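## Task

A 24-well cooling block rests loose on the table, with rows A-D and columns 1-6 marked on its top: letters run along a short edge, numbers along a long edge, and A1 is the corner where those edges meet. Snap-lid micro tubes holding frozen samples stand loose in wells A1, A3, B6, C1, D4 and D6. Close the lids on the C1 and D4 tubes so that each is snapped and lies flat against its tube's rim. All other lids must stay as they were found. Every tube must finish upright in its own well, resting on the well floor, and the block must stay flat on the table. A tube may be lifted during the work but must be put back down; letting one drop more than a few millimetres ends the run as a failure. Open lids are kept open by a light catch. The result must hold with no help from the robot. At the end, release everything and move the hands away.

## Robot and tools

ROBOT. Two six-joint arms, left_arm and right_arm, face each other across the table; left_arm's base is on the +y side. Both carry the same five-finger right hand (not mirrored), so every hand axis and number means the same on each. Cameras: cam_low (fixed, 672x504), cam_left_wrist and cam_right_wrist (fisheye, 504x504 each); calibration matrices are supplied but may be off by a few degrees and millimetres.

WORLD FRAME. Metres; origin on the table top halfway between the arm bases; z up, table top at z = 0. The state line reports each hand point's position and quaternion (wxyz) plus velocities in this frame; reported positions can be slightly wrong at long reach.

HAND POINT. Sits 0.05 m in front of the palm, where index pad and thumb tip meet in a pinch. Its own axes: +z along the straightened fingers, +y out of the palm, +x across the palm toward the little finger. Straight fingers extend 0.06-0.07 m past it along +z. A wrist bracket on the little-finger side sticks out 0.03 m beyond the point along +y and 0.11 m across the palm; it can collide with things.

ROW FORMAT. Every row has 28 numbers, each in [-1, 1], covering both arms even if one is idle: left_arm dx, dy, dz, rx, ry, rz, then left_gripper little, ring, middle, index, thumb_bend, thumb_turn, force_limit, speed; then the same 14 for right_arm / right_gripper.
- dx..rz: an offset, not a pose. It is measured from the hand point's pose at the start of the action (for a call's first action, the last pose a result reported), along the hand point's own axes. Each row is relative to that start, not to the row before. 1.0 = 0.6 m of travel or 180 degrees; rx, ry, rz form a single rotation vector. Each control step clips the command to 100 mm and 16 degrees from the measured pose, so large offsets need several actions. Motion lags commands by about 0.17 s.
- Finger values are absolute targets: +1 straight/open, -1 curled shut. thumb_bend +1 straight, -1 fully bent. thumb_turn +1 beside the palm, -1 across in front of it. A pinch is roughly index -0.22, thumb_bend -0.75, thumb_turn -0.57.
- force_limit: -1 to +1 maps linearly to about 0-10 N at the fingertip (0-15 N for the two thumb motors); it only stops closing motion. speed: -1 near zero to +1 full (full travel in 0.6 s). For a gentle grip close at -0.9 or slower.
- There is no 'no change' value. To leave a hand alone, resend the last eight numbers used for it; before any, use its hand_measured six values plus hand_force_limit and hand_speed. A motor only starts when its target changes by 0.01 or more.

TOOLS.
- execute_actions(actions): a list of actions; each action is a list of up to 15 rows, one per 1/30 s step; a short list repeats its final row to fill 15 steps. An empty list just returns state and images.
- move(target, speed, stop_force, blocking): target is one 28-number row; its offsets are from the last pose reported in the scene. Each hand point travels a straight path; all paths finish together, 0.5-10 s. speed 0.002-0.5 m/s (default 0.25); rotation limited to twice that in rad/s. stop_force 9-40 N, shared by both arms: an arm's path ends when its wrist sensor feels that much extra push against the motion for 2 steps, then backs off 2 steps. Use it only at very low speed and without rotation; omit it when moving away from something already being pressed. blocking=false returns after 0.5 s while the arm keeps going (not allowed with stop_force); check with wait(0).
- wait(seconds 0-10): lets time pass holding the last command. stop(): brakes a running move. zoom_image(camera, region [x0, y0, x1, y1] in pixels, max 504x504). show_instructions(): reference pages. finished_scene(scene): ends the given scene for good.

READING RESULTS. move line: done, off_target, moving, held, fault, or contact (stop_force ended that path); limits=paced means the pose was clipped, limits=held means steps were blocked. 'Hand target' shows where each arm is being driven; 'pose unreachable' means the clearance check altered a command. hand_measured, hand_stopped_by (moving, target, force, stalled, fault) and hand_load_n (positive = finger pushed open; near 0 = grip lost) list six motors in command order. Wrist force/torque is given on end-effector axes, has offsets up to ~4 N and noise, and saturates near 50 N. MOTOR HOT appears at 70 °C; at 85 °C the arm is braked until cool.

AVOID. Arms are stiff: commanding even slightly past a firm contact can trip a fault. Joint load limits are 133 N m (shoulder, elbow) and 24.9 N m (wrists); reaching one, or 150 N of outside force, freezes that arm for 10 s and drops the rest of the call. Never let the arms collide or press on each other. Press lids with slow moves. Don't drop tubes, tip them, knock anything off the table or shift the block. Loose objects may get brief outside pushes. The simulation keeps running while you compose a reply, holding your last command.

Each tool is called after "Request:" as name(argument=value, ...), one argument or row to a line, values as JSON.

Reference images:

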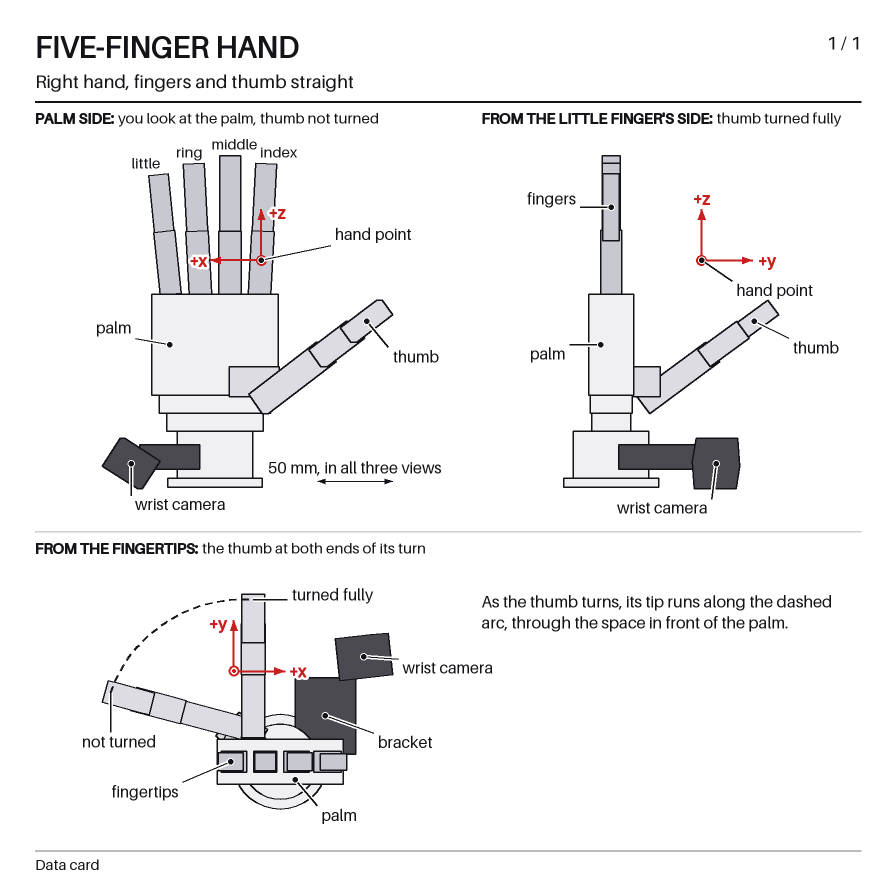

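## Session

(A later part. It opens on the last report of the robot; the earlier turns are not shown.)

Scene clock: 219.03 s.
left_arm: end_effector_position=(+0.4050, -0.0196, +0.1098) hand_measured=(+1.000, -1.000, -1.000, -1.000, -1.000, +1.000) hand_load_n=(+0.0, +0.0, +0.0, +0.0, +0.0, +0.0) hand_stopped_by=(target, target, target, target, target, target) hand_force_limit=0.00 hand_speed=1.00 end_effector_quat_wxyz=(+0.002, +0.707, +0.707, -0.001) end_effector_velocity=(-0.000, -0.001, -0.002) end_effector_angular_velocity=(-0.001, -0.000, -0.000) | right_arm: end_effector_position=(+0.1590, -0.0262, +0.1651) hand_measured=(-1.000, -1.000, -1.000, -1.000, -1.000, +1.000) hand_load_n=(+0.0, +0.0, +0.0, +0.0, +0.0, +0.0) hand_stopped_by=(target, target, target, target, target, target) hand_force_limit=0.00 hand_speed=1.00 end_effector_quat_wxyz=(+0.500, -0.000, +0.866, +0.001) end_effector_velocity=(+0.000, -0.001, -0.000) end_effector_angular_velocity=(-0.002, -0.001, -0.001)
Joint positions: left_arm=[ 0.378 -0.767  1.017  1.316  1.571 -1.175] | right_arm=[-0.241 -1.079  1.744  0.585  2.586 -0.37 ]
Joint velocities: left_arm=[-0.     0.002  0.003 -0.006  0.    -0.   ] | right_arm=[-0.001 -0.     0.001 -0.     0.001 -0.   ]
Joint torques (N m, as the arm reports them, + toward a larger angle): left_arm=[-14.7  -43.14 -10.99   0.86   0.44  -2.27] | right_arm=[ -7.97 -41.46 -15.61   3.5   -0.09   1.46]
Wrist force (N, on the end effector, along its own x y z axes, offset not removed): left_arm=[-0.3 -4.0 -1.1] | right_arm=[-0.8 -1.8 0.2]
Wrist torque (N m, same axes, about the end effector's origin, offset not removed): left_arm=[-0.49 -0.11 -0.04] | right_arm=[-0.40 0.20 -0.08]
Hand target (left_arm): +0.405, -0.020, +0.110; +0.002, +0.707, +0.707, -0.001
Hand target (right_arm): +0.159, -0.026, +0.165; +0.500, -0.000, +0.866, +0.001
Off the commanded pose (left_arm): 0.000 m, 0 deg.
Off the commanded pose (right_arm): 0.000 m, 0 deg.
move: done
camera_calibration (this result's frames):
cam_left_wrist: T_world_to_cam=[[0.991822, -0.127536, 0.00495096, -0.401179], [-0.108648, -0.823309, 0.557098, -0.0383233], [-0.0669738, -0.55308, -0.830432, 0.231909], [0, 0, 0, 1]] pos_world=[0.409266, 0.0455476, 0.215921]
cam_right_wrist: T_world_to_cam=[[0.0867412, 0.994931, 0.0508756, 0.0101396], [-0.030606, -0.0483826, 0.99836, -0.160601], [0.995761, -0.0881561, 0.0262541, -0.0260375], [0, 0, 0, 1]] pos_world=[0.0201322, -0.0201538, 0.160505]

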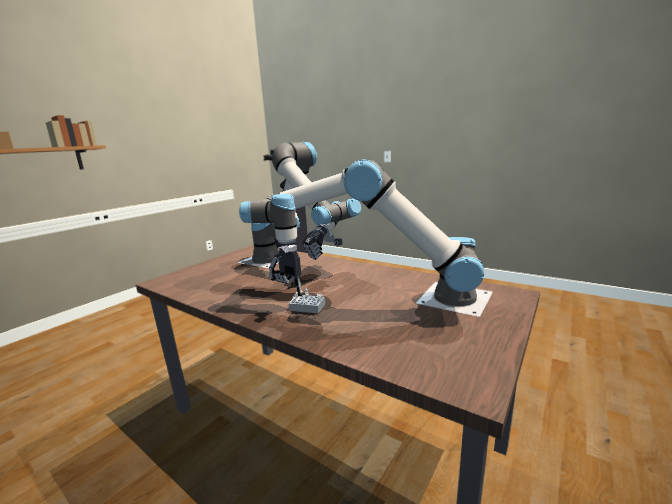

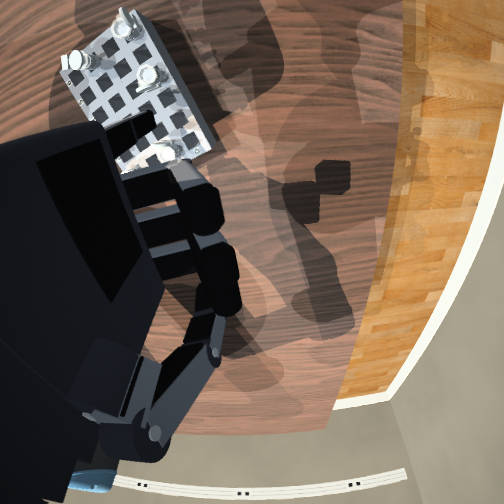

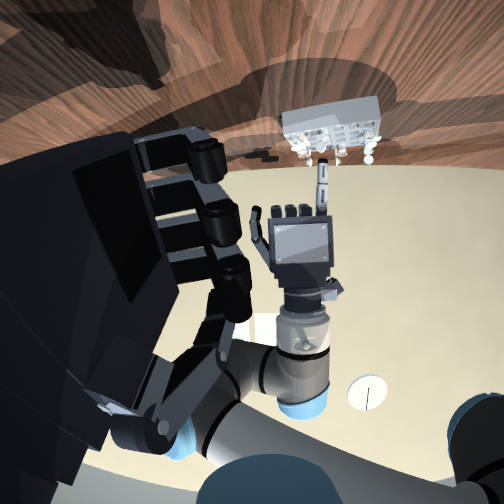

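Request:
zoom_image(
  camera="cam_left_wrist",
  region=[100, 50, 220, 170],
)

Request:
zoom_image(
  camera="cam_right_wrist",
  region=[285, 130, 365, 190],
)

Region (100, 50, 220, 170) of cam_left_wrist's 504x504 image, scaled by 4.200, with more detail than that image has.

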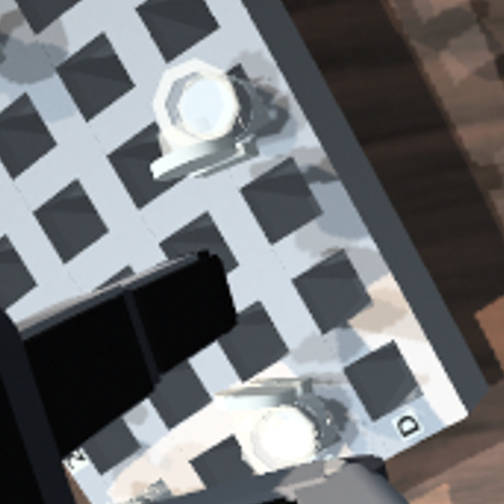

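Region (285, 130, 365, 190) of cam_right_wrist's 504x504 image, scaled by 6.300, with more detail than that image has; it fills the top 378 rows of this view, and the rest is white.

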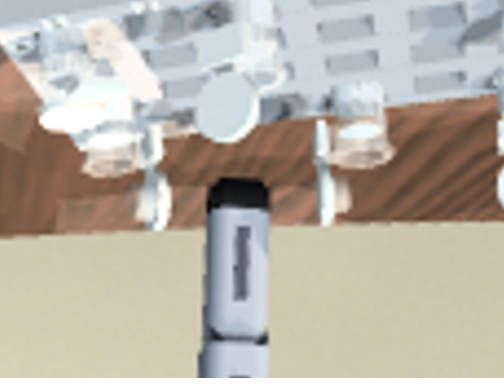

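Request:
move(
  target=[0.0133,0.010,0.0033,0,0,0, 1,-1,-1,-1,-1,1,0,1, 0,0,0,0,0,0, -1,-1,-1,-1,-1,1,0,1],
  speed=0.04,
)

Scene clock: 226.40 s.
left_arm: end_effector_position=(+0.4109, -0.0118, +0.1078) hand_measured=(+1.000, -1.000, -1.000, -1.000, -1.000, +1.000) hand_load_n=(+0.0, +0.0, +0.0, +0.0, +0.0, +0.0) hand_stopped_by=(target, target, target, target, target, target) hand_force_limit=0.00 hand_speed=1.00 end_effector_quat_wxyz=(+0.002, +0.707, +0.707, -0.001) end_effector_velocity=(+0.001, +0.002, -0.001) end_effector_angular_velocity=(+0.002, -0.001, +0.000) | right_arm: end_effector_position=(+0.1590, -0.0262, +0.1651) hand_measured=(-1.000, -1.000, -1.000, -1.000, -1.000, +1.000) hand_load_n=(+0.0, +0.0, +0.0, +0.0, +0.0, +0.0) hand_stopped_by=(target, target, target, target, target, target) hand_force_limit=0.00 hand_speed=1.00 end_effector_quat_wxyz=(+0.500, -0.000, +0.866, +0.001) end_effector_velocity=(+0.000, +0.000, +0.000) end_effector_angular_velocity=(+0.001, +0.000, -0.000)
Joint positions: left_arm=[ 0.393 -0.773  1.034  1.305  1.571 -1.16 ] | right_arm=[-0.241 -1.079  1.744  0.585  2.586 -0.37 ]
Joint velocities: left_arm=[ 0.003 -0.001  0.005 -0.002 -0.001  0.003] | right_arm=[-0.    -0.    -0.001  0.    -0.    -0.   ]
Joint torques (N m, as the arm reports them, + toward a larger angle): left_arm=[ 17.07 -61.59  -8.74   0.71   2.03   1.18] | right_arm=[ -6.11 -39.63 -11.89   3.02   0.42   1.14]
Wrist force (N, on the end effector, along its own x y z axes, offset not removed): left_arm=[1.2 -2.2 1.3] | right_arm=[-0.9 -2.1 -1.1]
Wrist torque (N m, same axes, about the end effector's origin, offset not removed): left_arm=[-0.51 -0.26 -0.05] | right_arm=[-0.42 0.25 -0.15]
Hand target (left_arm): +0.411, -0.012, +0.108; +0.002, +0.707, +0.707, -0.001
Hand target (right_arm): +0.159, -0.026, +0.165; +0.500, -0.000, +0.866, +0.001
Off the commanded pose (left_arm): 0.000 m, 0 deg.
Off the commanded pose (right_arm): 0.000 m, 0 deg.
move: done
camera_calibration (this result's frames):
cam_left_wrist: T_world_to_cam=[[0.991822, -0.127528, 0.00508472, -0.406035], [-0.108724, -0.823368, 0.556996, -0.0301287], [-0.0668459, -0.552994, -0.8305, 0.234937], [0, 0, 0, 1]] pos_world=[0.415143, 0.0533311, 0.213961]
cam_right_wrist: T_world_to_cam=[[0.0867414, 0.994932, 0.05085, 0.0101538], [-0.0306009, -0.0483573, 0.998361, -0.160593], [0.995761, -0.0881553, 0.0262512, -0.0260357], [0, 0, 0, 1]] pos_world=[0.0201303, -0.0201634, 0.160497]

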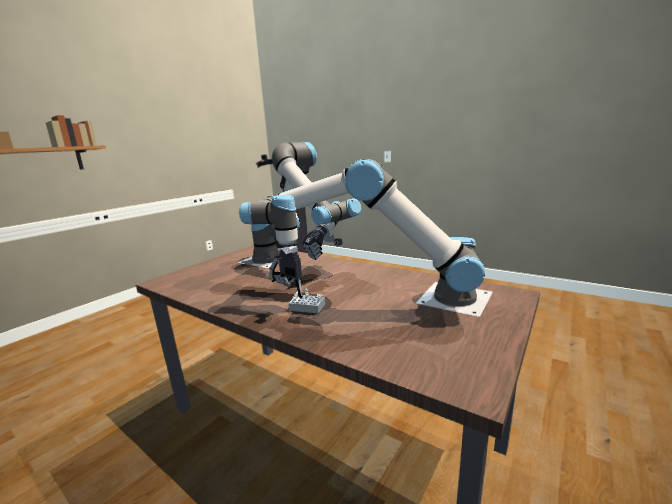

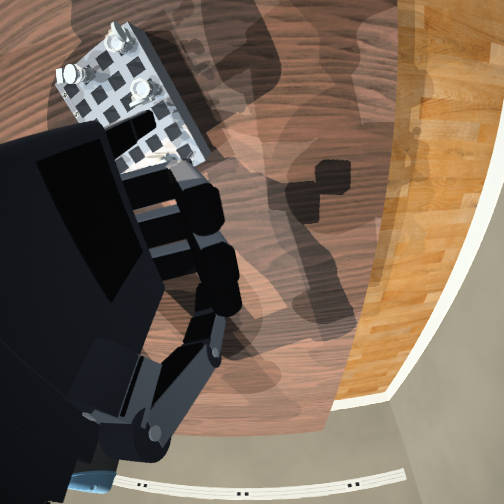

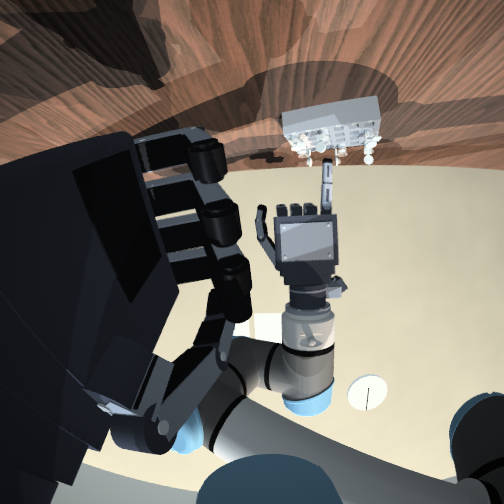

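Request:
zoom_image(
  camera="cam_left_wrist",
  region=[100, 60, 200, 160],
)

Request:
zoom_image(
  camera="cam_right_wrist",
  region=[285, 130, 365, 190],
)

Region (100, 60, 200, 160) of cam_left_wrist's 504x504 image, scaled by 5.040, with more detail than that image has.

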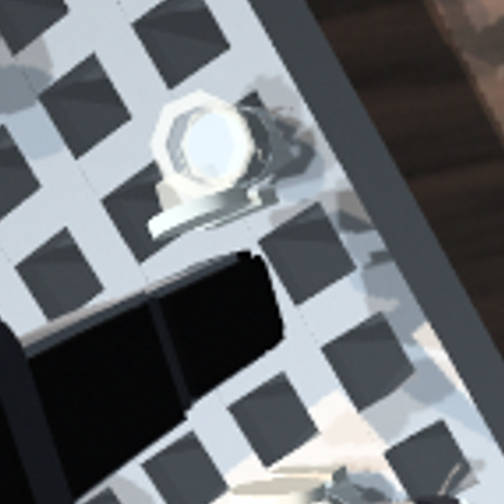

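Region (285, 130, 365, 190) of cam_right_wrist's 504x504 image, scaled by 6.300, with more detail than that image has; it fills the top 378 rows of this view, and the rest is white.

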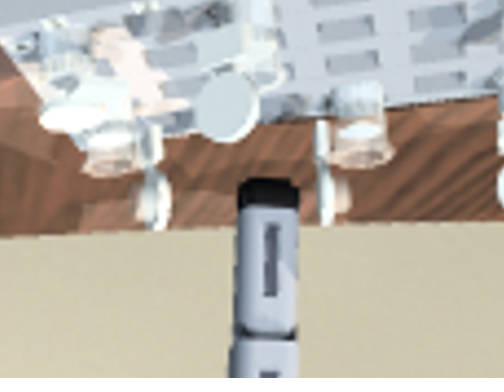

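Request:
move(
  target=[0.02,-0.001,0,0,0,0, 1,-1,-1,-1,-1,1,0,1, 0,0,0,0,0,0, -1,-1,-1,-1,-1,1,0,1],
  speed=0.015,
)

Scene clock: 230.70 s.
left_arm: end_effector_position=(+0.4102, -0.0001, +0.1077) hand_measured=(+1.000, -1.000, -1.000, -1.000, -1.000, +1.000) hand_load_n=(+0.0, +0.0, +0.0, +0.0, +0.0, +0.0) hand_stopped_by=(target, target, target, target, target, target) hand_force_limit=0.00 hand_speed=1.00 end_effector_quat_wxyz=(+0.002, +0.707, +0.707, -0.001) end_effector_velocity=(+0.000, +0.001, +0.000) end_effector_angular_velocity=(-0.003, -0.002, +0.000) | right_arm: end_effector_position=(+0.1590, -0.0262, +0.1651) hand_measured=(-1.000, -1.000, -1.000, -1.000, -1.000, +1.000) hand_load_n=(+0.0, +0.0, +0.0, +0.0, +0.0, +0.0) hand_stopped_by=(target, target, target, target, target, target) hand_force_limit=0.00 hand_speed=1.00 end_effector_quat_wxyz=(+0.500, -0.000, +0.866, +0.001) end_effector_velocity=(-0.000, +0.000, +0.000) end_effector_angular_velocity=(+0.000, +0.000, +0.001)
Joint positions: left_arm=[ 0.4   -0.799  1.081  1.285  1.571 -1.153] | right_arm=[-0.241 -1.079  1.744  0.585  2.586 -0.37 ]
Joint velocities: left_arm=[ 0.002 -0.005  0.008 -0.006 -0.     0.002] | right_arm=[ 0.001 -0.001  0.    -0.    -0.    -0.001]
Joint torques (N m, as the arm reports them, + toward a larger angle): left_arm=[ 15.13 -59.22  -9.35   1.22  -1.48   1.09] | right_arm=[ -5.7  -39.89 -15.36   2.99   0.4    1.15]
Wrist force (N, on the end effector, along its own x y z axes, offset not removed): left_arm=[-1.6 -0.6 1.6] | right_arm=[-3.1 -1.8 -0.6]
Wrist torque (N m, same axes, about the end effector's origin, offset not removed): left_arm=[-0.16 0.11 -0.15] | right_arm=[-0.36 0.53 -0.29]
Hand target (left_arm): +0.410, +0.000, +0.108; +0.002, +0.707, +0.707, -0.001
Hand target (right_arm): +0.159, -0.026, +0.165; +0.500, -0.000, +0.866, +0.001
Off the commanded pose (left_arm): 0.000 m, 0 deg.
Off the commanded pose (right_arm): 0.000 m, 0 deg.
move: done
camera_calibration (this result's frames):
cam_left_wrist: T_world_to_cam=[[0.991824, -0.127521, 0.00495747, -0.403924], [-0.108646, -0.823369, 0.557009, -0.0205383], [-0.0669483, -0.552993, -0.830492, 0.241373], [0, 0, 0, 1]] pos_world=[0.41455, 0.0650584, 0.213901]
cam_right_wrist: T_world_to_cam=[[0.0867411, 0.994931, 0.0508757, 0.0101395], [-0.0306059, -0.0483827, 0.99836, -0.160601], [0.995761, -0.0881559, 0.026254, -0.0260374], [0, 0, 0, 1]] pos_world=[0.0201321, -0.0201538, 0.160505]

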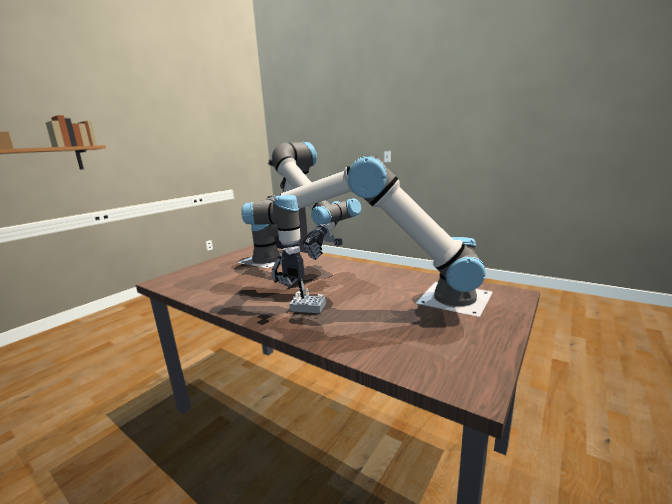

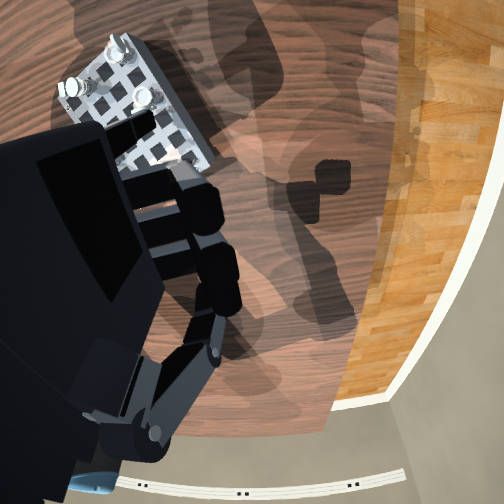

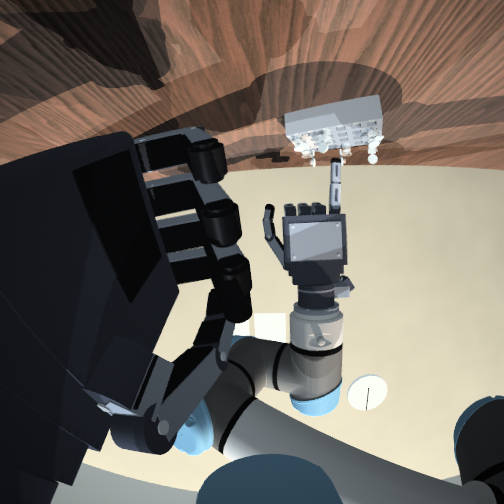

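Request:
zoom_image(
  camera="cam_right_wrist",
  region=[285, 130, 365, 190],
)

Request:
zoom_image(
  camera="cam_left_wrist",
  region=[100, 60, 200, 160],
)

Region (285, 130, 365, 190) of cam_right_wrist's 504x504 image, scaled by 6.300, with more detail than that image has; it fills the top 378 rows of this view, and the rest is white.

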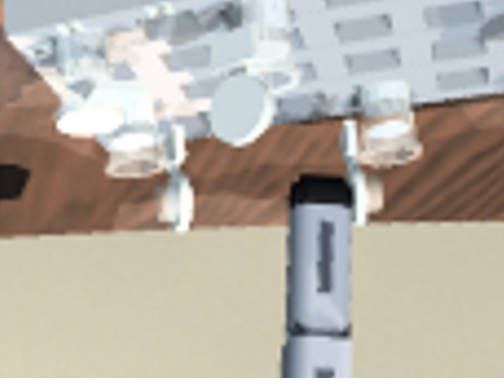

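Region (100, 60, 200, 160) of cam_left_wrist's 504x504 image, scaled by 5.040, with more detail than that image has.

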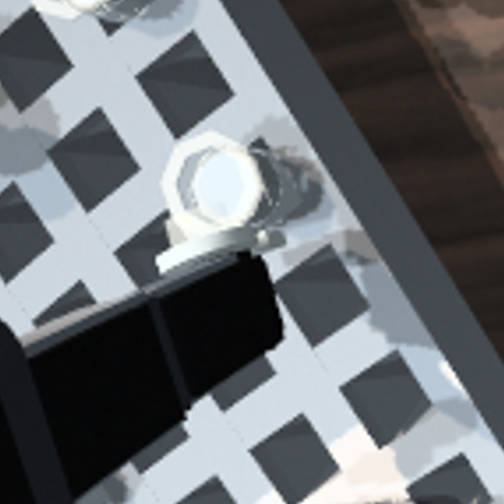

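Request:
execute_actions(
  actions=[
    [[-0.004,0,0,0,0,0, 1,-1,-1,-1,-1,1,0,1, 0,0,0,0,0,0, -1,-1,-1,-1,-1,1,0,1],[-0.004,0,0,0,0,0, 1,-1,-1,-1,-1,1,0,1, 0,0,0,0,0,0, -1,-1,-1,-1,-1,1,0,1],[-0.004,0,0,0,0,0, 1,-1,-1,-1,-1,1,0,1, 0,0,0,0,0,0, -1,-1,-1,-1,-1,1,0,1],[-0.004,0,0,0,0,0, 1,-1,-1,-1,-1,1,0,1, 0,0,0,0,0,0, -1,-1,-1,-1,-1,1,0,1],[-0.004,0,0,0,0,0, 1,-1,-1,-1,-1,1,0,1, 0,0,0,0,0,0, -1,-1,-1,-1,-1,1,0,1],[-0.004,0,-0.004,0,0,0, 1,-1,-1,-1,-1,1,0,1, 0,0,0,0,0,0, -1,-1,-1,-1,-1,1,0,1],[-0.004,0,-0.008,0,0,0, 1,-1,-1,-1,-1,1,0,1, 0,0,0,0,0,0, -1,-1,-1,-1,-1,1,0,1],[-0.004,0,-0.0108,0,0,0, 1,-1,-1,-1,-1,1,0,1, 0,0,0,0,0,0, -1,-1,-1,-1,-1,1,0,1]],
  ],
)

Request:
wait(
  seconds=0.3,
)

Scene clock: 239.00 s.
left_arm: end_effector_position=(+0.4103, -0.0023, +0.1133) hand_measured=(+1.000, -1.000, -1.000, -1.000, -1.000, +1.000) hand_load_n=(+0.0, +0.0, +0.0, +0.0, +0.0, +0.0) hand_stopped_by=(target, target, target, target, target, target) hand_force_limit=0.00 hand_speed=1.00 end_effector_quat_wxyz=(+0.002, +0.707, +0.707, -0.001) end_effector_velocity=(-0.000, -0.000, +0.008) end_effector_angular_velocity=(+0.001, -0.000, +0.000) | right_arm: end_effector_position=(+0.1590, -0.0262, +0.1651) hand_measured=(-1.000, -1.000, -1.000, -1.000, -1.000, +1.000) hand_load_n=(+0.0, +0.0, +0.0, +0.0, +0.0, +0.0) hand_stopped_by=(target, target, target, target, target, target) hand_force_limit=0.00 hand_speed=1.00 end_effector_quat_wxyz=(+0.500, -0.000, +0.866, +0.001) end_effector_velocity=(-0.000, -0.000, -0.000) end_effector_angular_velocity=(-0.000, +0.001, +0.000)
Joint positions: left_arm=[ 0.398 -0.799  1.065  1.3    1.571 -1.155] | right_arm=[-0.241 -1.079  1.744  0.585  2.586 -0.37 ]
Joint velocities: left_arm=[-0.001 -0.005 -0.013  0.019 -0.    -0.001] | right_arm=[ 0.001 -0.     0.002  0.    -0.     0.001]
Joint torques (N m, as the arm reports them, + toward a larger angle): left_arm=[-15.96 -61.65 -25.58   4.28   0.4   -1.93] | right_arm=[ -6.43 -39.83 -11.26   3.12   0.44   1.21]
Wrist force (N, on the end effector, along its own x y z axes, offset not removed): left_arm=[0.4 0.9 1.4] | right_arm=[-0.4 -1.4 0.3]
Wrist torque (N m, same axes, about the end effector's origin, offset not removed): left_arm=[0.03 -0.25 0.03] | right_arm=[-0.37 0.10 -0.12]
Hand target (left_arm): +0.410, -0.002, +0.114; +0.002, +0.707, +0.707, -0.001
Hand target (right_arm): +0.159, -0.026, +0.165; +0.500, -0.000, +0.866, +0.001
Off the commanded pose (left_arm): 0.001 m, 0 deg.
Off the commanded pose (right_arm): 0.000 m, 0 deg.
camera_calibration (this result's frames):
cam_left_wrist: T_world_to_cam=[[0.991826, -0.127497, 0.0050238, -0.404277], [-0.108671, -0.823436, 0.556906, -0.0254823], [-0.0668668, -0.5529, -0.83056, 0.244722], [0, 0, 0, 1]] pos_world=[0.414567, 0.0627801, 0.219479]
cam_right_wrist: T_world_to_cam=[[0.0867413, 0.994932, 0.0508498, 0.0101539], [-0.030601, -0.0483571, 0.998361, -0.160593], [0.995761, -0.0881552, 0.0262513, -0.0260357], [0, 0, 0, 1]] pos_world=[0.0201302, -0.0201634, 0.160497]

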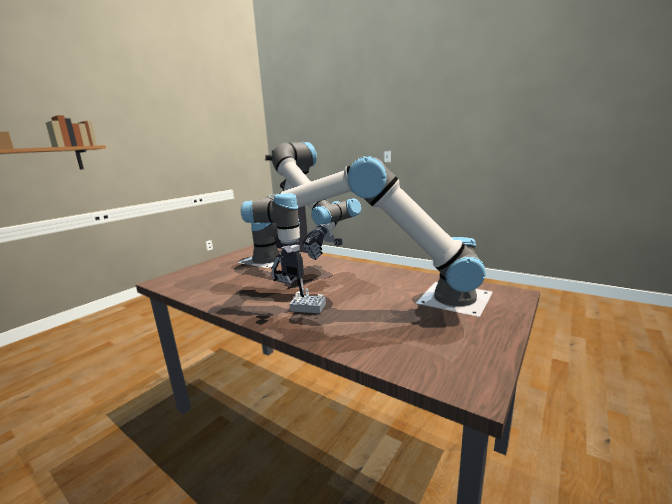

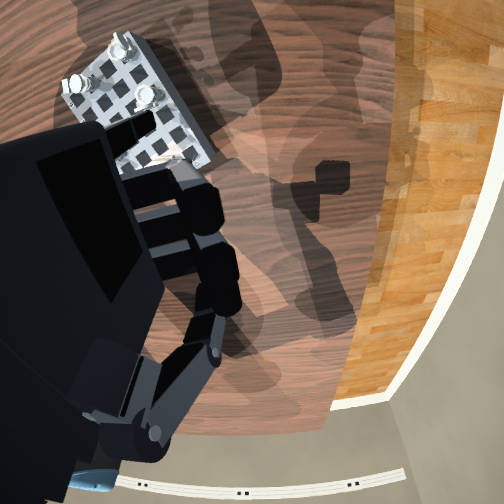

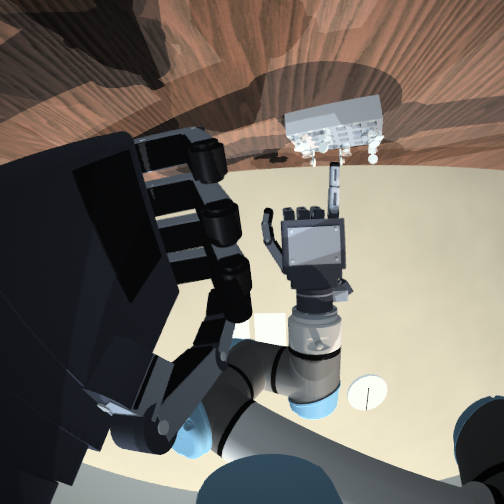

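Scene clock: 239.30 s.
left_arm: end_effector_position=(+0.4103, -0.0024, +0.1142) hand_measured=(+1.000, -1.000, -1.000, -1.000, -1.000, +1.000) hand_load_n=(+0.0, +0.0, +0.0, +0.0, +0.0, +0.0) hand_stopped_by=(target, target, target, target, target, target) hand_force_limit=0.00 hand_speed=1.00 end_effector_quat_wxyz=(+0.002, +0.707, +0.707, -0.001) end_effector_velocity=(-0.000, +0.001, -0.000) end_effector_angular_velocity=(+0.002, +0.000, -0.000) | right_arm: end_effector_position=(+0.1590, -0.0262, +0.1651) hand_measured=(-1.000, -1.000, -1.000, -1.000, -1.000, +1.000) hand_load_n=(+0.0, +0.0, +0.0, +0.0, +0.0, +0.0) hand_stopped_by=(target, target, target, target, target, target) hand_force_limit=0.00 hand_speed=1.00 end_effector_quat_wxyz=(+0.500, -0.000, +0.866, +0.001) end_effector_velocity=(-0.001, -0.000, -0.000) end_effector_angular_velocity=(-0.001, +0.001, +0.002)
Joint positions: left_arm=[ 0.398 -0.799  1.063  1.302  1.571 -1.155] | right_arm=[-0.241 -1.079  1.744  0.585  2.586 -0.37 ]
Joint velocities: left_arm=[-0.001 -0.     0.001  0.001 -0.001 -0.   ] | right_arm=[ 0.002 -0.001  0.002  0.    -0.001  0.   ]
Joint torques (N m, as the arm reports them, + toward a larger angle): left_arm=[-14.87 -61.97 -26.71   4.61   2.8   -1.81] | right_arm=[ -6.2  -39.95 -13.55   3.09   0.4    1.15]
Wrist force (N, on the end effector, along its own x y z axes, offset not removed): left_arm=[0.6 -1.3 2.7] | right_arm=[-2.3 -0.8 -0.3]
Wrist torque (N m, same axes, about the end effector's origin, offset not removed): left_arm=[-0.52 -0.07 0.03] | right_arm=[-0.23 0.44 -0.26]
Hand target (left_arm): +0.410, -0.002, +0.114; +0.002, +0.707, +0.707, -0.001
Hand target (right_arm): +0.159, -0.026, +0.165; +0.500, -0.000, +0.866, +0.001
Off the commanded pose (left_arm): 0.000 m, 0 deg.
Off the commanded pose (right_arm): 0.000 m, 0 deg.
wait: 0.30 s; at rest by 0.17 s
camera_calibration (this result's frames):
cam_left_wrist: T_world_to_cam=[[0.991823, -0.12752, 0.0050613, -0.404287], [-0.108707, -0.823396, 0.556957, -0.0260125], [-0.0668557, -0.552954, -0.830526, 0.24538], [0, 0, 0, 1]] pos_world=[0.414559, 0.0627105, 0.220328]
cam_right_wrist: T_world_to_cam=[[0.0867413, 0.994932, 0.0508495, 0.0101539], [-0.0306009, -0.0483569, 0.998361, -0.160593], [0.995761, -0.0881552, 0.0262513, -0.0260357], [0, 0, 0, 1]] pos_world=[0.0201303, -0.0201635, 0.160497]

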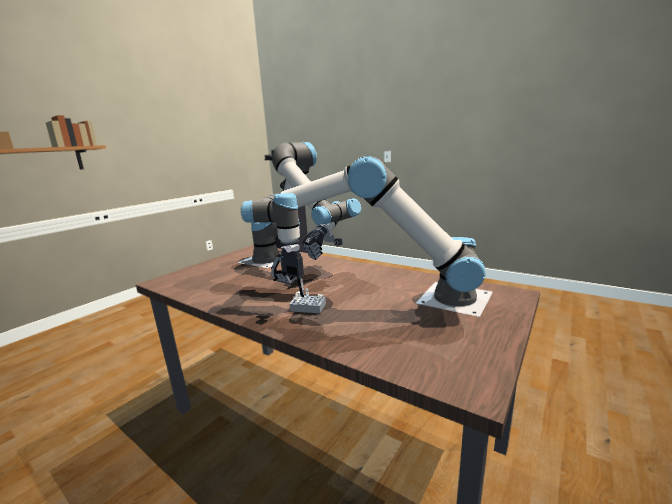

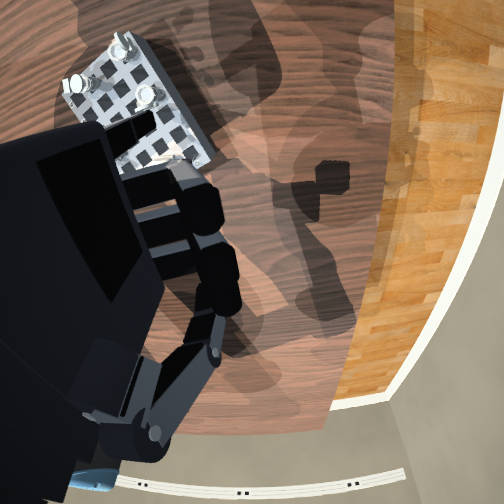

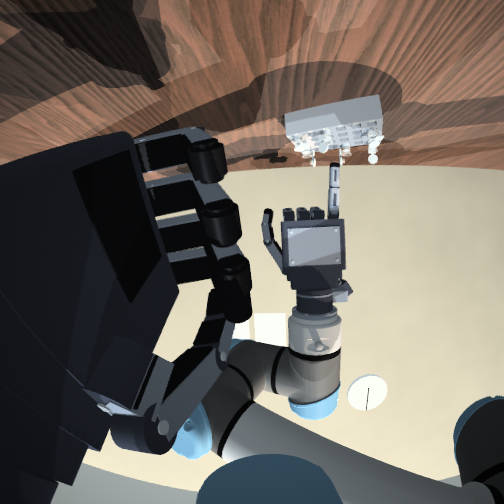

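Request:
zoom_image(
  camera="cam_right_wrist",
  region=[305, 135, 365, 185],
)

Region (305, 135, 365, 185) of cam_right_wrist's 504x504 image, scaled by 8.400, with more detail than that image has.

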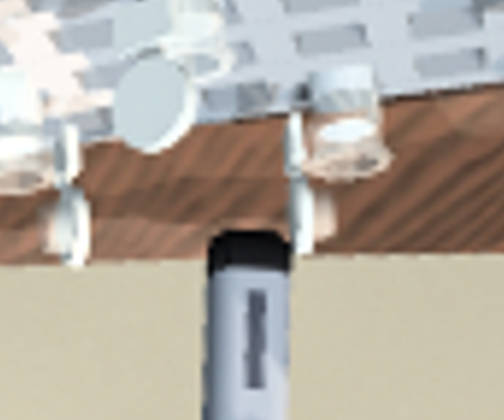

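Request:
move(
  target=[0.0133,0,0.0067,0,0,0, 1,-1,-1,-1,-1,1,0,1, 0,0,0,0,0,0, -1,-1,-1,-1,-1,1,0,1],
  speed=0.012,
)

Request:
zoom_image(
  camera="cam_right_wrist",
  region=[305, 135, 365, 185],
)

Scene clock: 245.43 s.
left_arm: end_effector_position=(+0.4103, +0.0053, +0.1102) hand_measured=(+1.000, -1.000, -1.000, -1.000, -1.000, +1.000) hand_load_n=(+0.0, +0.0, +0.0, +0.0, +0.0, +0.0) hand_stopped_by=(target, target, target, target, target, target) hand_force_limit=0.00 hand_speed=1.00 end_effector_quat_wxyz=(+0.002, +0.707, +0.707, -0.001) end_effector_velocity=(-0.000, +0.002, -0.001) end_effector_angular_velocity=(+0.000, +0.001, +0.000) | right_arm: end_effector_position=(+0.1590, -0.0262, +0.1651) hand_measured=(-1.000, -1.000, -1.000, -1.000, -1.000, +1.000) hand_load_n=(+0.0, +0.0, +0.0, +0.0, +0.0, +0.0) hand_stopped_by=(target, target, target, target, target, target) hand_force_limit=0.00 hand_speed=1.00 end_effector_quat_wxyz=(+0.500, -0.000, +0.866, +0.001) end_effector_velocity=(+0.000, -0.001, -0.001) end_effector_angular_velocity=(-0.002, +0.000, -0.001)
Joint positions: left_arm=[ 0.404 -0.812  1.097  1.281  1.571 -1.149] | right_arm=[-0.241 -1.079  1.744  0.585  2.586 -0.37 ]
Joint velocities: left_arm=[ 0.002 -0.004  0.009 -0.005  0.001  0.001] | right_arm=[-0.001  0.     0.002 -0.    -0.     0.   ]
Joint torques (N m, as the arm reports them, + toward a larger angle): left_arm=[ 15.94 -60.1  -10.9    1.17  -0.3    1.08] | right_arm=[ -6.16 -40.33 -15.94   3.13   0.33   1.23]
Wrist force (N, on the end effector, along its own x y z axes, offset not removed): left_arm=[-1.2 0.6 -0.8] | right_arm=[-1.6 -0.1 -0.3]
Wrist torque (N m, same axes, about the end effector's origin, offset not removed): left_arm=[-0.04 0.07 0.01] | right_arm=[-0.09 0.36 -0.13]
Hand target (left_arm): +0.410, +0.006, +0.110; +0.002, +0.707, +0.707, -0.001
Hand target (right_arm): +0.159, -0.026, +0.165; +0.500, -0.000, +0.866, +0.001
Off the commanded pose (left_arm): 0.000 m, 0 deg.
Off the commanded pose (right_arm): 0.000 m, 0 deg.
move: done
camera_calibration (this result's frames):
cam_left_wrist: T_world_to_cam=[[0.991825, -0.127513, 0.00495556, -0.403259], [-0.108642, -0.823399, 0.556966, -0.0175019], [-0.0669399, -0.552951, -0.83052, 0.246403], [0, 0, 0, 1]] pos_world=[0.414554, 0.0704169, 0.216389]
cam_right_wrist: T_world_to_cam=[[0.086741, 0.994931, 0.0508759, 0.0101394], [-0.0306061, -0.0483829, 0.99836, -0.160601], [0.995761, -0.0881558, 0.0262542, -0.0260374], [0, 0, 0, 1]] pos_world=[0.0201321, -0.0201537, 0.160505]

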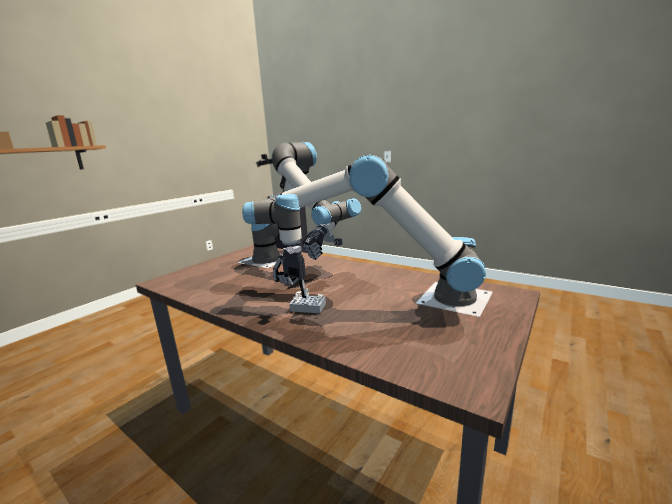

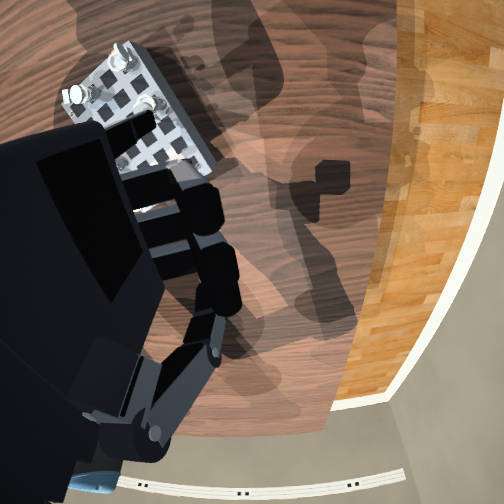

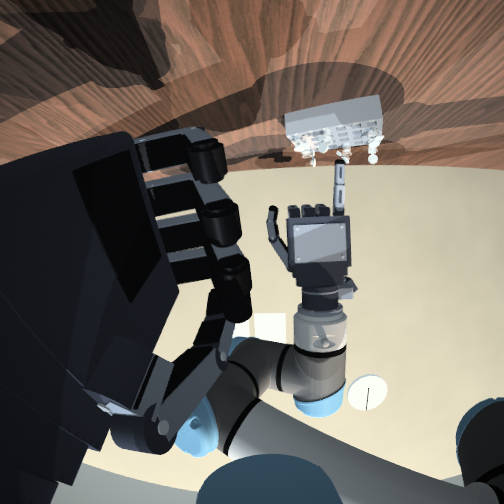

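Region (305, 135, 365, 185) of cam_right_wrist's 504x504 image, scaled by 8.400, with more detail than that image has.

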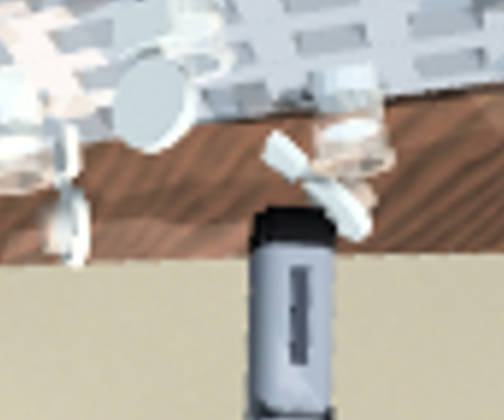

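Request:
move(
  target=[0.0167,-0.001,0.005,0,0,0, 1,-1,-1,-1,-1,1,0,1, 0,0,0,0,0,0, -1,-1,-1,-1,-1,1,0,1],
  speed=0.015,
)

Request:
zoom_image(
  camera="cam_right_wrist",
  region=[305, 135, 365, 185],
)

Request:
zoom_image(
  camera="cam_left_wrist",
  region=[100, 70, 200, 170],
)

Scene clock: 249.40 s.
left_arm: end_effector_position=(+0.4097, +0.0151, +0.1073) hand_measured=(+1.000, -1.000, -1.000, -1.000, -1.000, +1.000) hand_load_n=(+0.0, +0.0, +0.0, +0.0, +0.0, +0.0) hand_stopped_by=(target, target, target, target, target, target) hand_force_limit=0.00 hand_speed=1.00 end_effector_quat_wxyz=(+0.002, +0.707, +0.707, -0.001) end_effector_velocity=(+0.000, +0.002, -0.001) end_effector_angular_velocity=(-0.001, -0.001, +0.001) | right_arm: end_effector_position=(+0.1590, -0.0262, +0.1651) hand_measured=(-1.000, -1.000, -1.000, -1.000, -1.000, +1.000) hand_load_n=(+0.0, +0.0, +0.0, +0.0, +0.0, +0.0) hand_stopped_by=(target, target, target, target, target, target) hand_force_limit=0.00 hand_speed=1.00 end_effector_quat_wxyz=(+0.500, -0.000, +0.866, +0.001) end_effector_velocity=(+0.001, -0.000, +0.000) end_effector_angular_velocity=(+0.001, +0.000, -0.002)
Joint positions: left_arm=[ 0.41  -0.831  1.138  1.259  1.571 -1.143] | right_arm=[-0.241 -1.079  1.744  0.585  2.586 -0.37 ]
Joint velocities: left_arm=[ 0.002 -0.004  0.009 -0.006 -0.     0.001] | right_arm=[-0.001 -0.     0.     0.    -0.     0.   ]
Joint torques (N m, as the arm reports them, + toward a larger angle): left_arm=[ 15.59 -56.89  -6.24   0.62   2.37   1.19] | right_arm=[ -6.16 -39.64 -12.62   3.1    0.35   1.2 ]
Wrist force (N, on the end effector, along its own x y z axes, offset not removed): left_arm=[-2.6 -2.1 -3.2] | right_arm=[-0.5 -0.8 0.3]
Wrist torque (N m, same axes, about the end effector's origin, offset not removed): left_arm=[-0.10 0.10 -0.22] | right_arm=[-0.21 0.06 -0.17]
Hand target (left_arm): +0.410, +0.015, +0.107; +0.002, +0.707, +0.707, -0.001
Hand target (right_arm): +0.159, -0.026, +0.165; +0.500, -0.000, +0.866, +0.001
Off the commanded pose (left_arm): 0.000 m, 0 deg.
Off the commanded pose (right_arm): 0.000 m, 0 deg.
move: done
camera_calibration (this result's frames):
cam_left_wrist: T_world_to_cam=[[0.991825, -0.127509, 0.00505449, -0.401463], [-0.108699, -0.823439, 0.556895, -0.00784421], [-0.0668469, -0.552891, -0.830568, 0.249283], [0, 0, 0, 1]] pos_world=[0.413992, 0.0801771, 0.213444]
cam_right_wrist: T_world_to_cam=[[0.0867415, 0.994932, 0.0508496, 0.010154], [-0.0306012, -0.0483569, 0.998361, -0.160593], [0.995761, -0.0881554, 0.0262515, -0.0260358], [0, 0, 0, 1]] pos_world=[0.0201303, -0.0201635, 0.160497]

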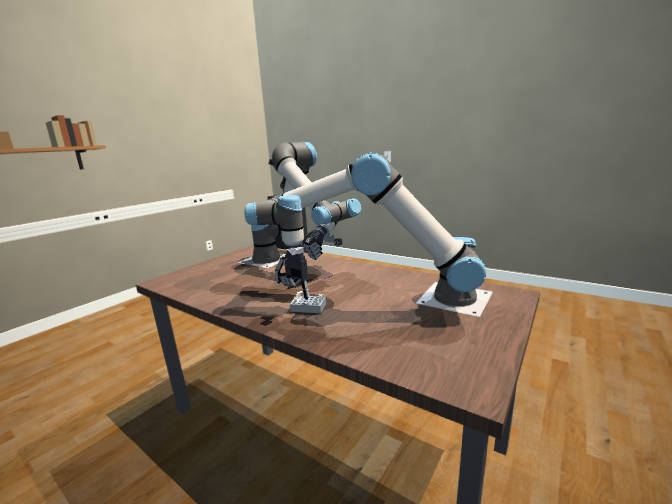

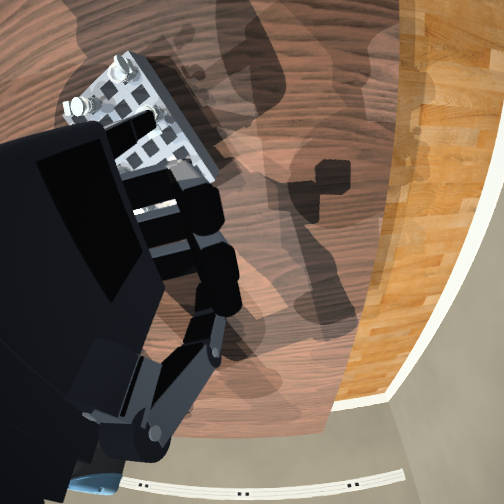

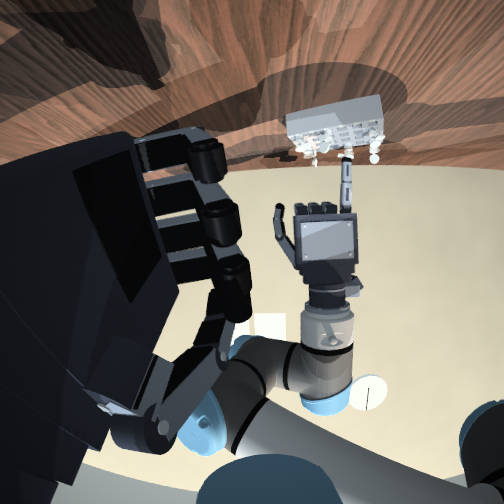

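Region (305, 135, 365, 185) of cam_right_wrist's 504x504 image, scaled by 8.400, with more detail than that image has.

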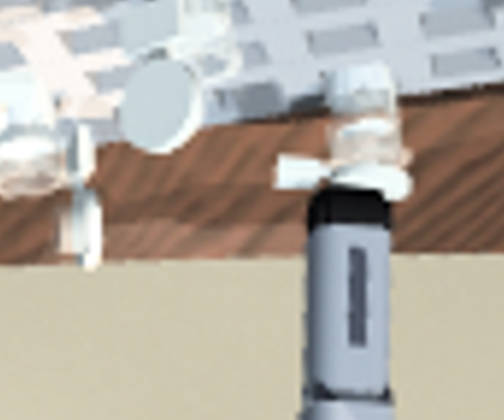

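Region (100, 70, 200, 170) of cam_left_wrist's 504x504 image, scaled by 5.040, with more detail than that image has.

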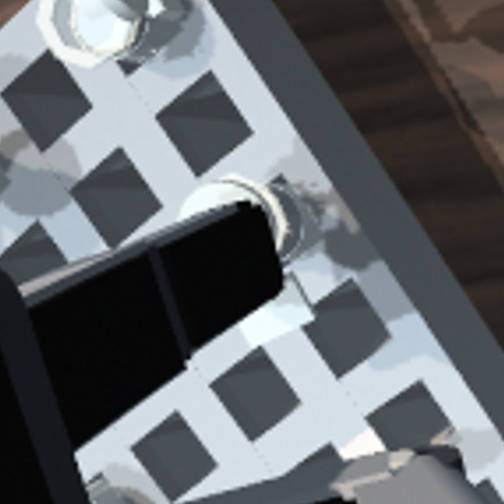

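Request:
move(
  target=[0,0,0.006,0,0,0, 1,-1,-1,-1,-1,1,0,1, 0,0,0,0,0,0, -1,-1,-1,-1,-1,1,0,1],
  speed=0.003,
  stop_force=15,
)

Request:
zoom_image(
  camera="cam_right_wrist",
  region=[305, 135, 365, 185],
)

Scene clock: 254.07 s.
left_arm: end_effector_position=(+0.4097, +0.0151, +0.1043) hand_measured=(+1.000, -1.000, -1.000, -1.000, -1.000, +1.000) hand_load_n=(-0.5, +0.0, +0.0, +0.0, +0.0, +0.0) hand_stopped_by=(target, target, target, target, target, target) hand_force_limit=0.00 hand_speed=1.00 end_effector_quat_wxyz=(+0.002, +0.707, +0.707, -0.001) end_effector_velocity=(-0.000, +0.000, +0.000) end_effector_angular_velocity=(+0.001, +0.001, -0.001) | right_arm: end_effector_position=(+0.1590, -0.0262, +0.1651) hand_measured=(-1.000, -1.000, -1.000, -1.000, -1.000, +1.000) hand_load_n=(+0.0, +0.0, +0.0, +0.0, +0.0, +0.0) hand_stopped_by=(target, target, target, target, target, target) hand_force_limit=0.00 hand_speed=1.00 end_effector_quat_wxyz=(+0.500, -0.000, +0.866, +0.001) end_effector_velocity=(-0.001, +0.000, +0.001) end_effector_angular_velocity=(+0.000, -0.002, +0.001)
Joint positions: left_arm=[ 0.41  -0.829  1.142  1.253  1.571 -1.143] | right_arm=[-0.241 -1.079  1.744  0.585  2.586 -0.37 ]
Joint velocities: left_arm=[-0.001 -0.    -0.     0.002 -0.     0.   ] | right_arm=[ 0.002 -0.001  0.    -0.     0.002 -0.   ]
Joint torques (N m, as the arm reports them, + toward a larger angle): left_arm=[-12.29 -38.77 -14.33   1.74  -1.82  -1.85] | right_arm=[ -6.09 -39.92 -14.93   3.07   0.38   1.25]
Wrist force (N, on the end effector, along its own x y z axes, offset not removed): left_arm=[-4.2 -2.1 -27.9] | right_arm=[-2.1 -1.4 0.3]
Wrist torque (N m, same axes, about the end effector's origin, offset not removed): left_arm=[1.24 1.75 -0.30] | right_arm=[-0.34 0.34 -0.22]
Hand target (left_arm): +0.410, +0.015, +0.105; +0.002, +0.707, +0.707, -0.001
Hand target (right_arm): +0.159, -0.026, +0.165; +0.500, -0.000, +0.866, +0.001
Off the commanded pose (left_arm): 0.001 m, 0 deg.
Off the commanded pose (right_arm): 0.000 m, 0 deg.
move: contact (left_arm)
camera_calibration (this result's frames):
cam_left_wrist: T_world_to_cam=[[0.99184, -0.12739, 0.00495414, -0.401465], [-0.108541, -0.823424, 0.556948, -0.00618727], [-0.0668705, -0.552941, -0.830533, 0.246838], [0, 0, 0, 1]] pos_world=[0.414024, 0.0802491, 0.210442]
cam_right_wrist: T_world_to_cam=[[0.0867412, 0.994931, 0.0508761, 0.0101393], [-0.0306061, -0.0483831, 0.99836, -0.160601], [0.995761, -0.088156, 0.0262541, -0.0260374], [0, 0, 0, 1]] pos_world=[0.0201322, -0.0201536, 0.160505]

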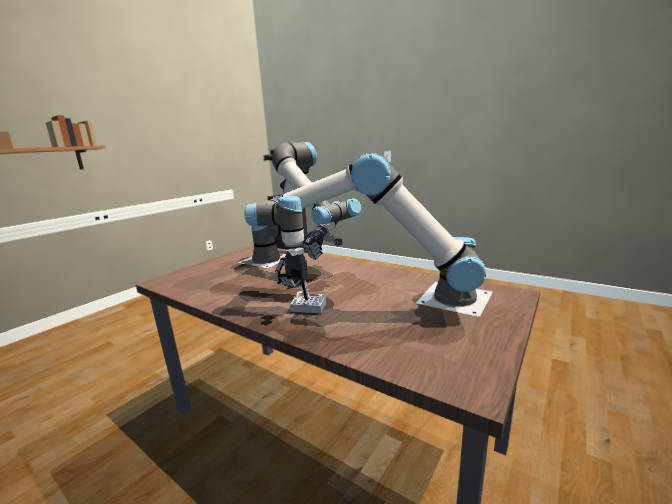

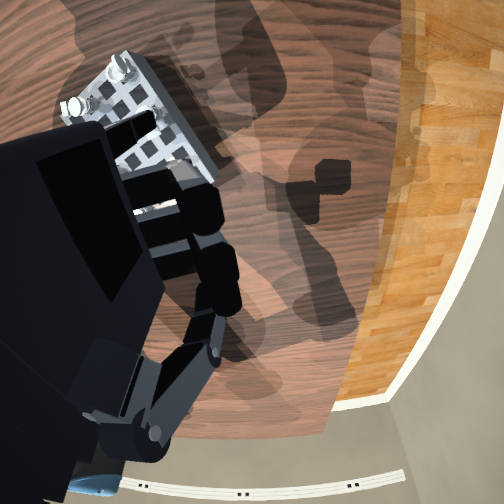

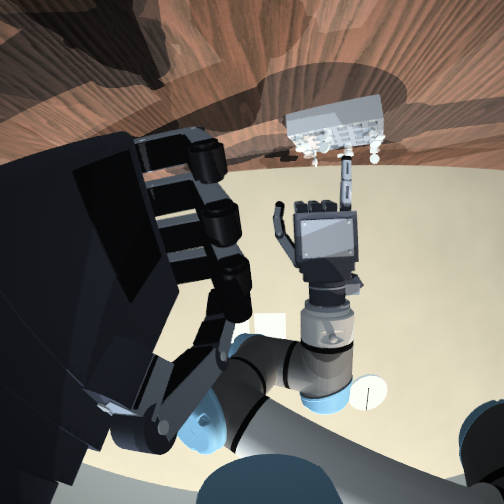

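Region (305, 135, 365, 185) of cam_right_wrist's 504x504 image, scaled by 8.400, with more detail than that image has.

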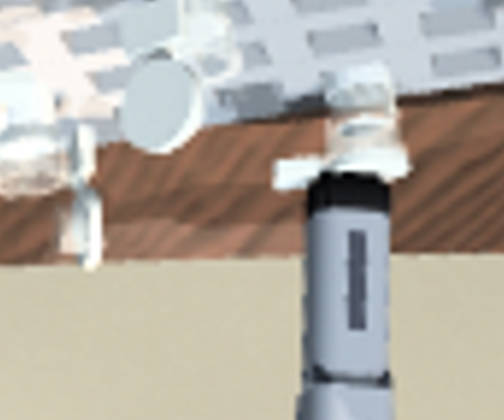

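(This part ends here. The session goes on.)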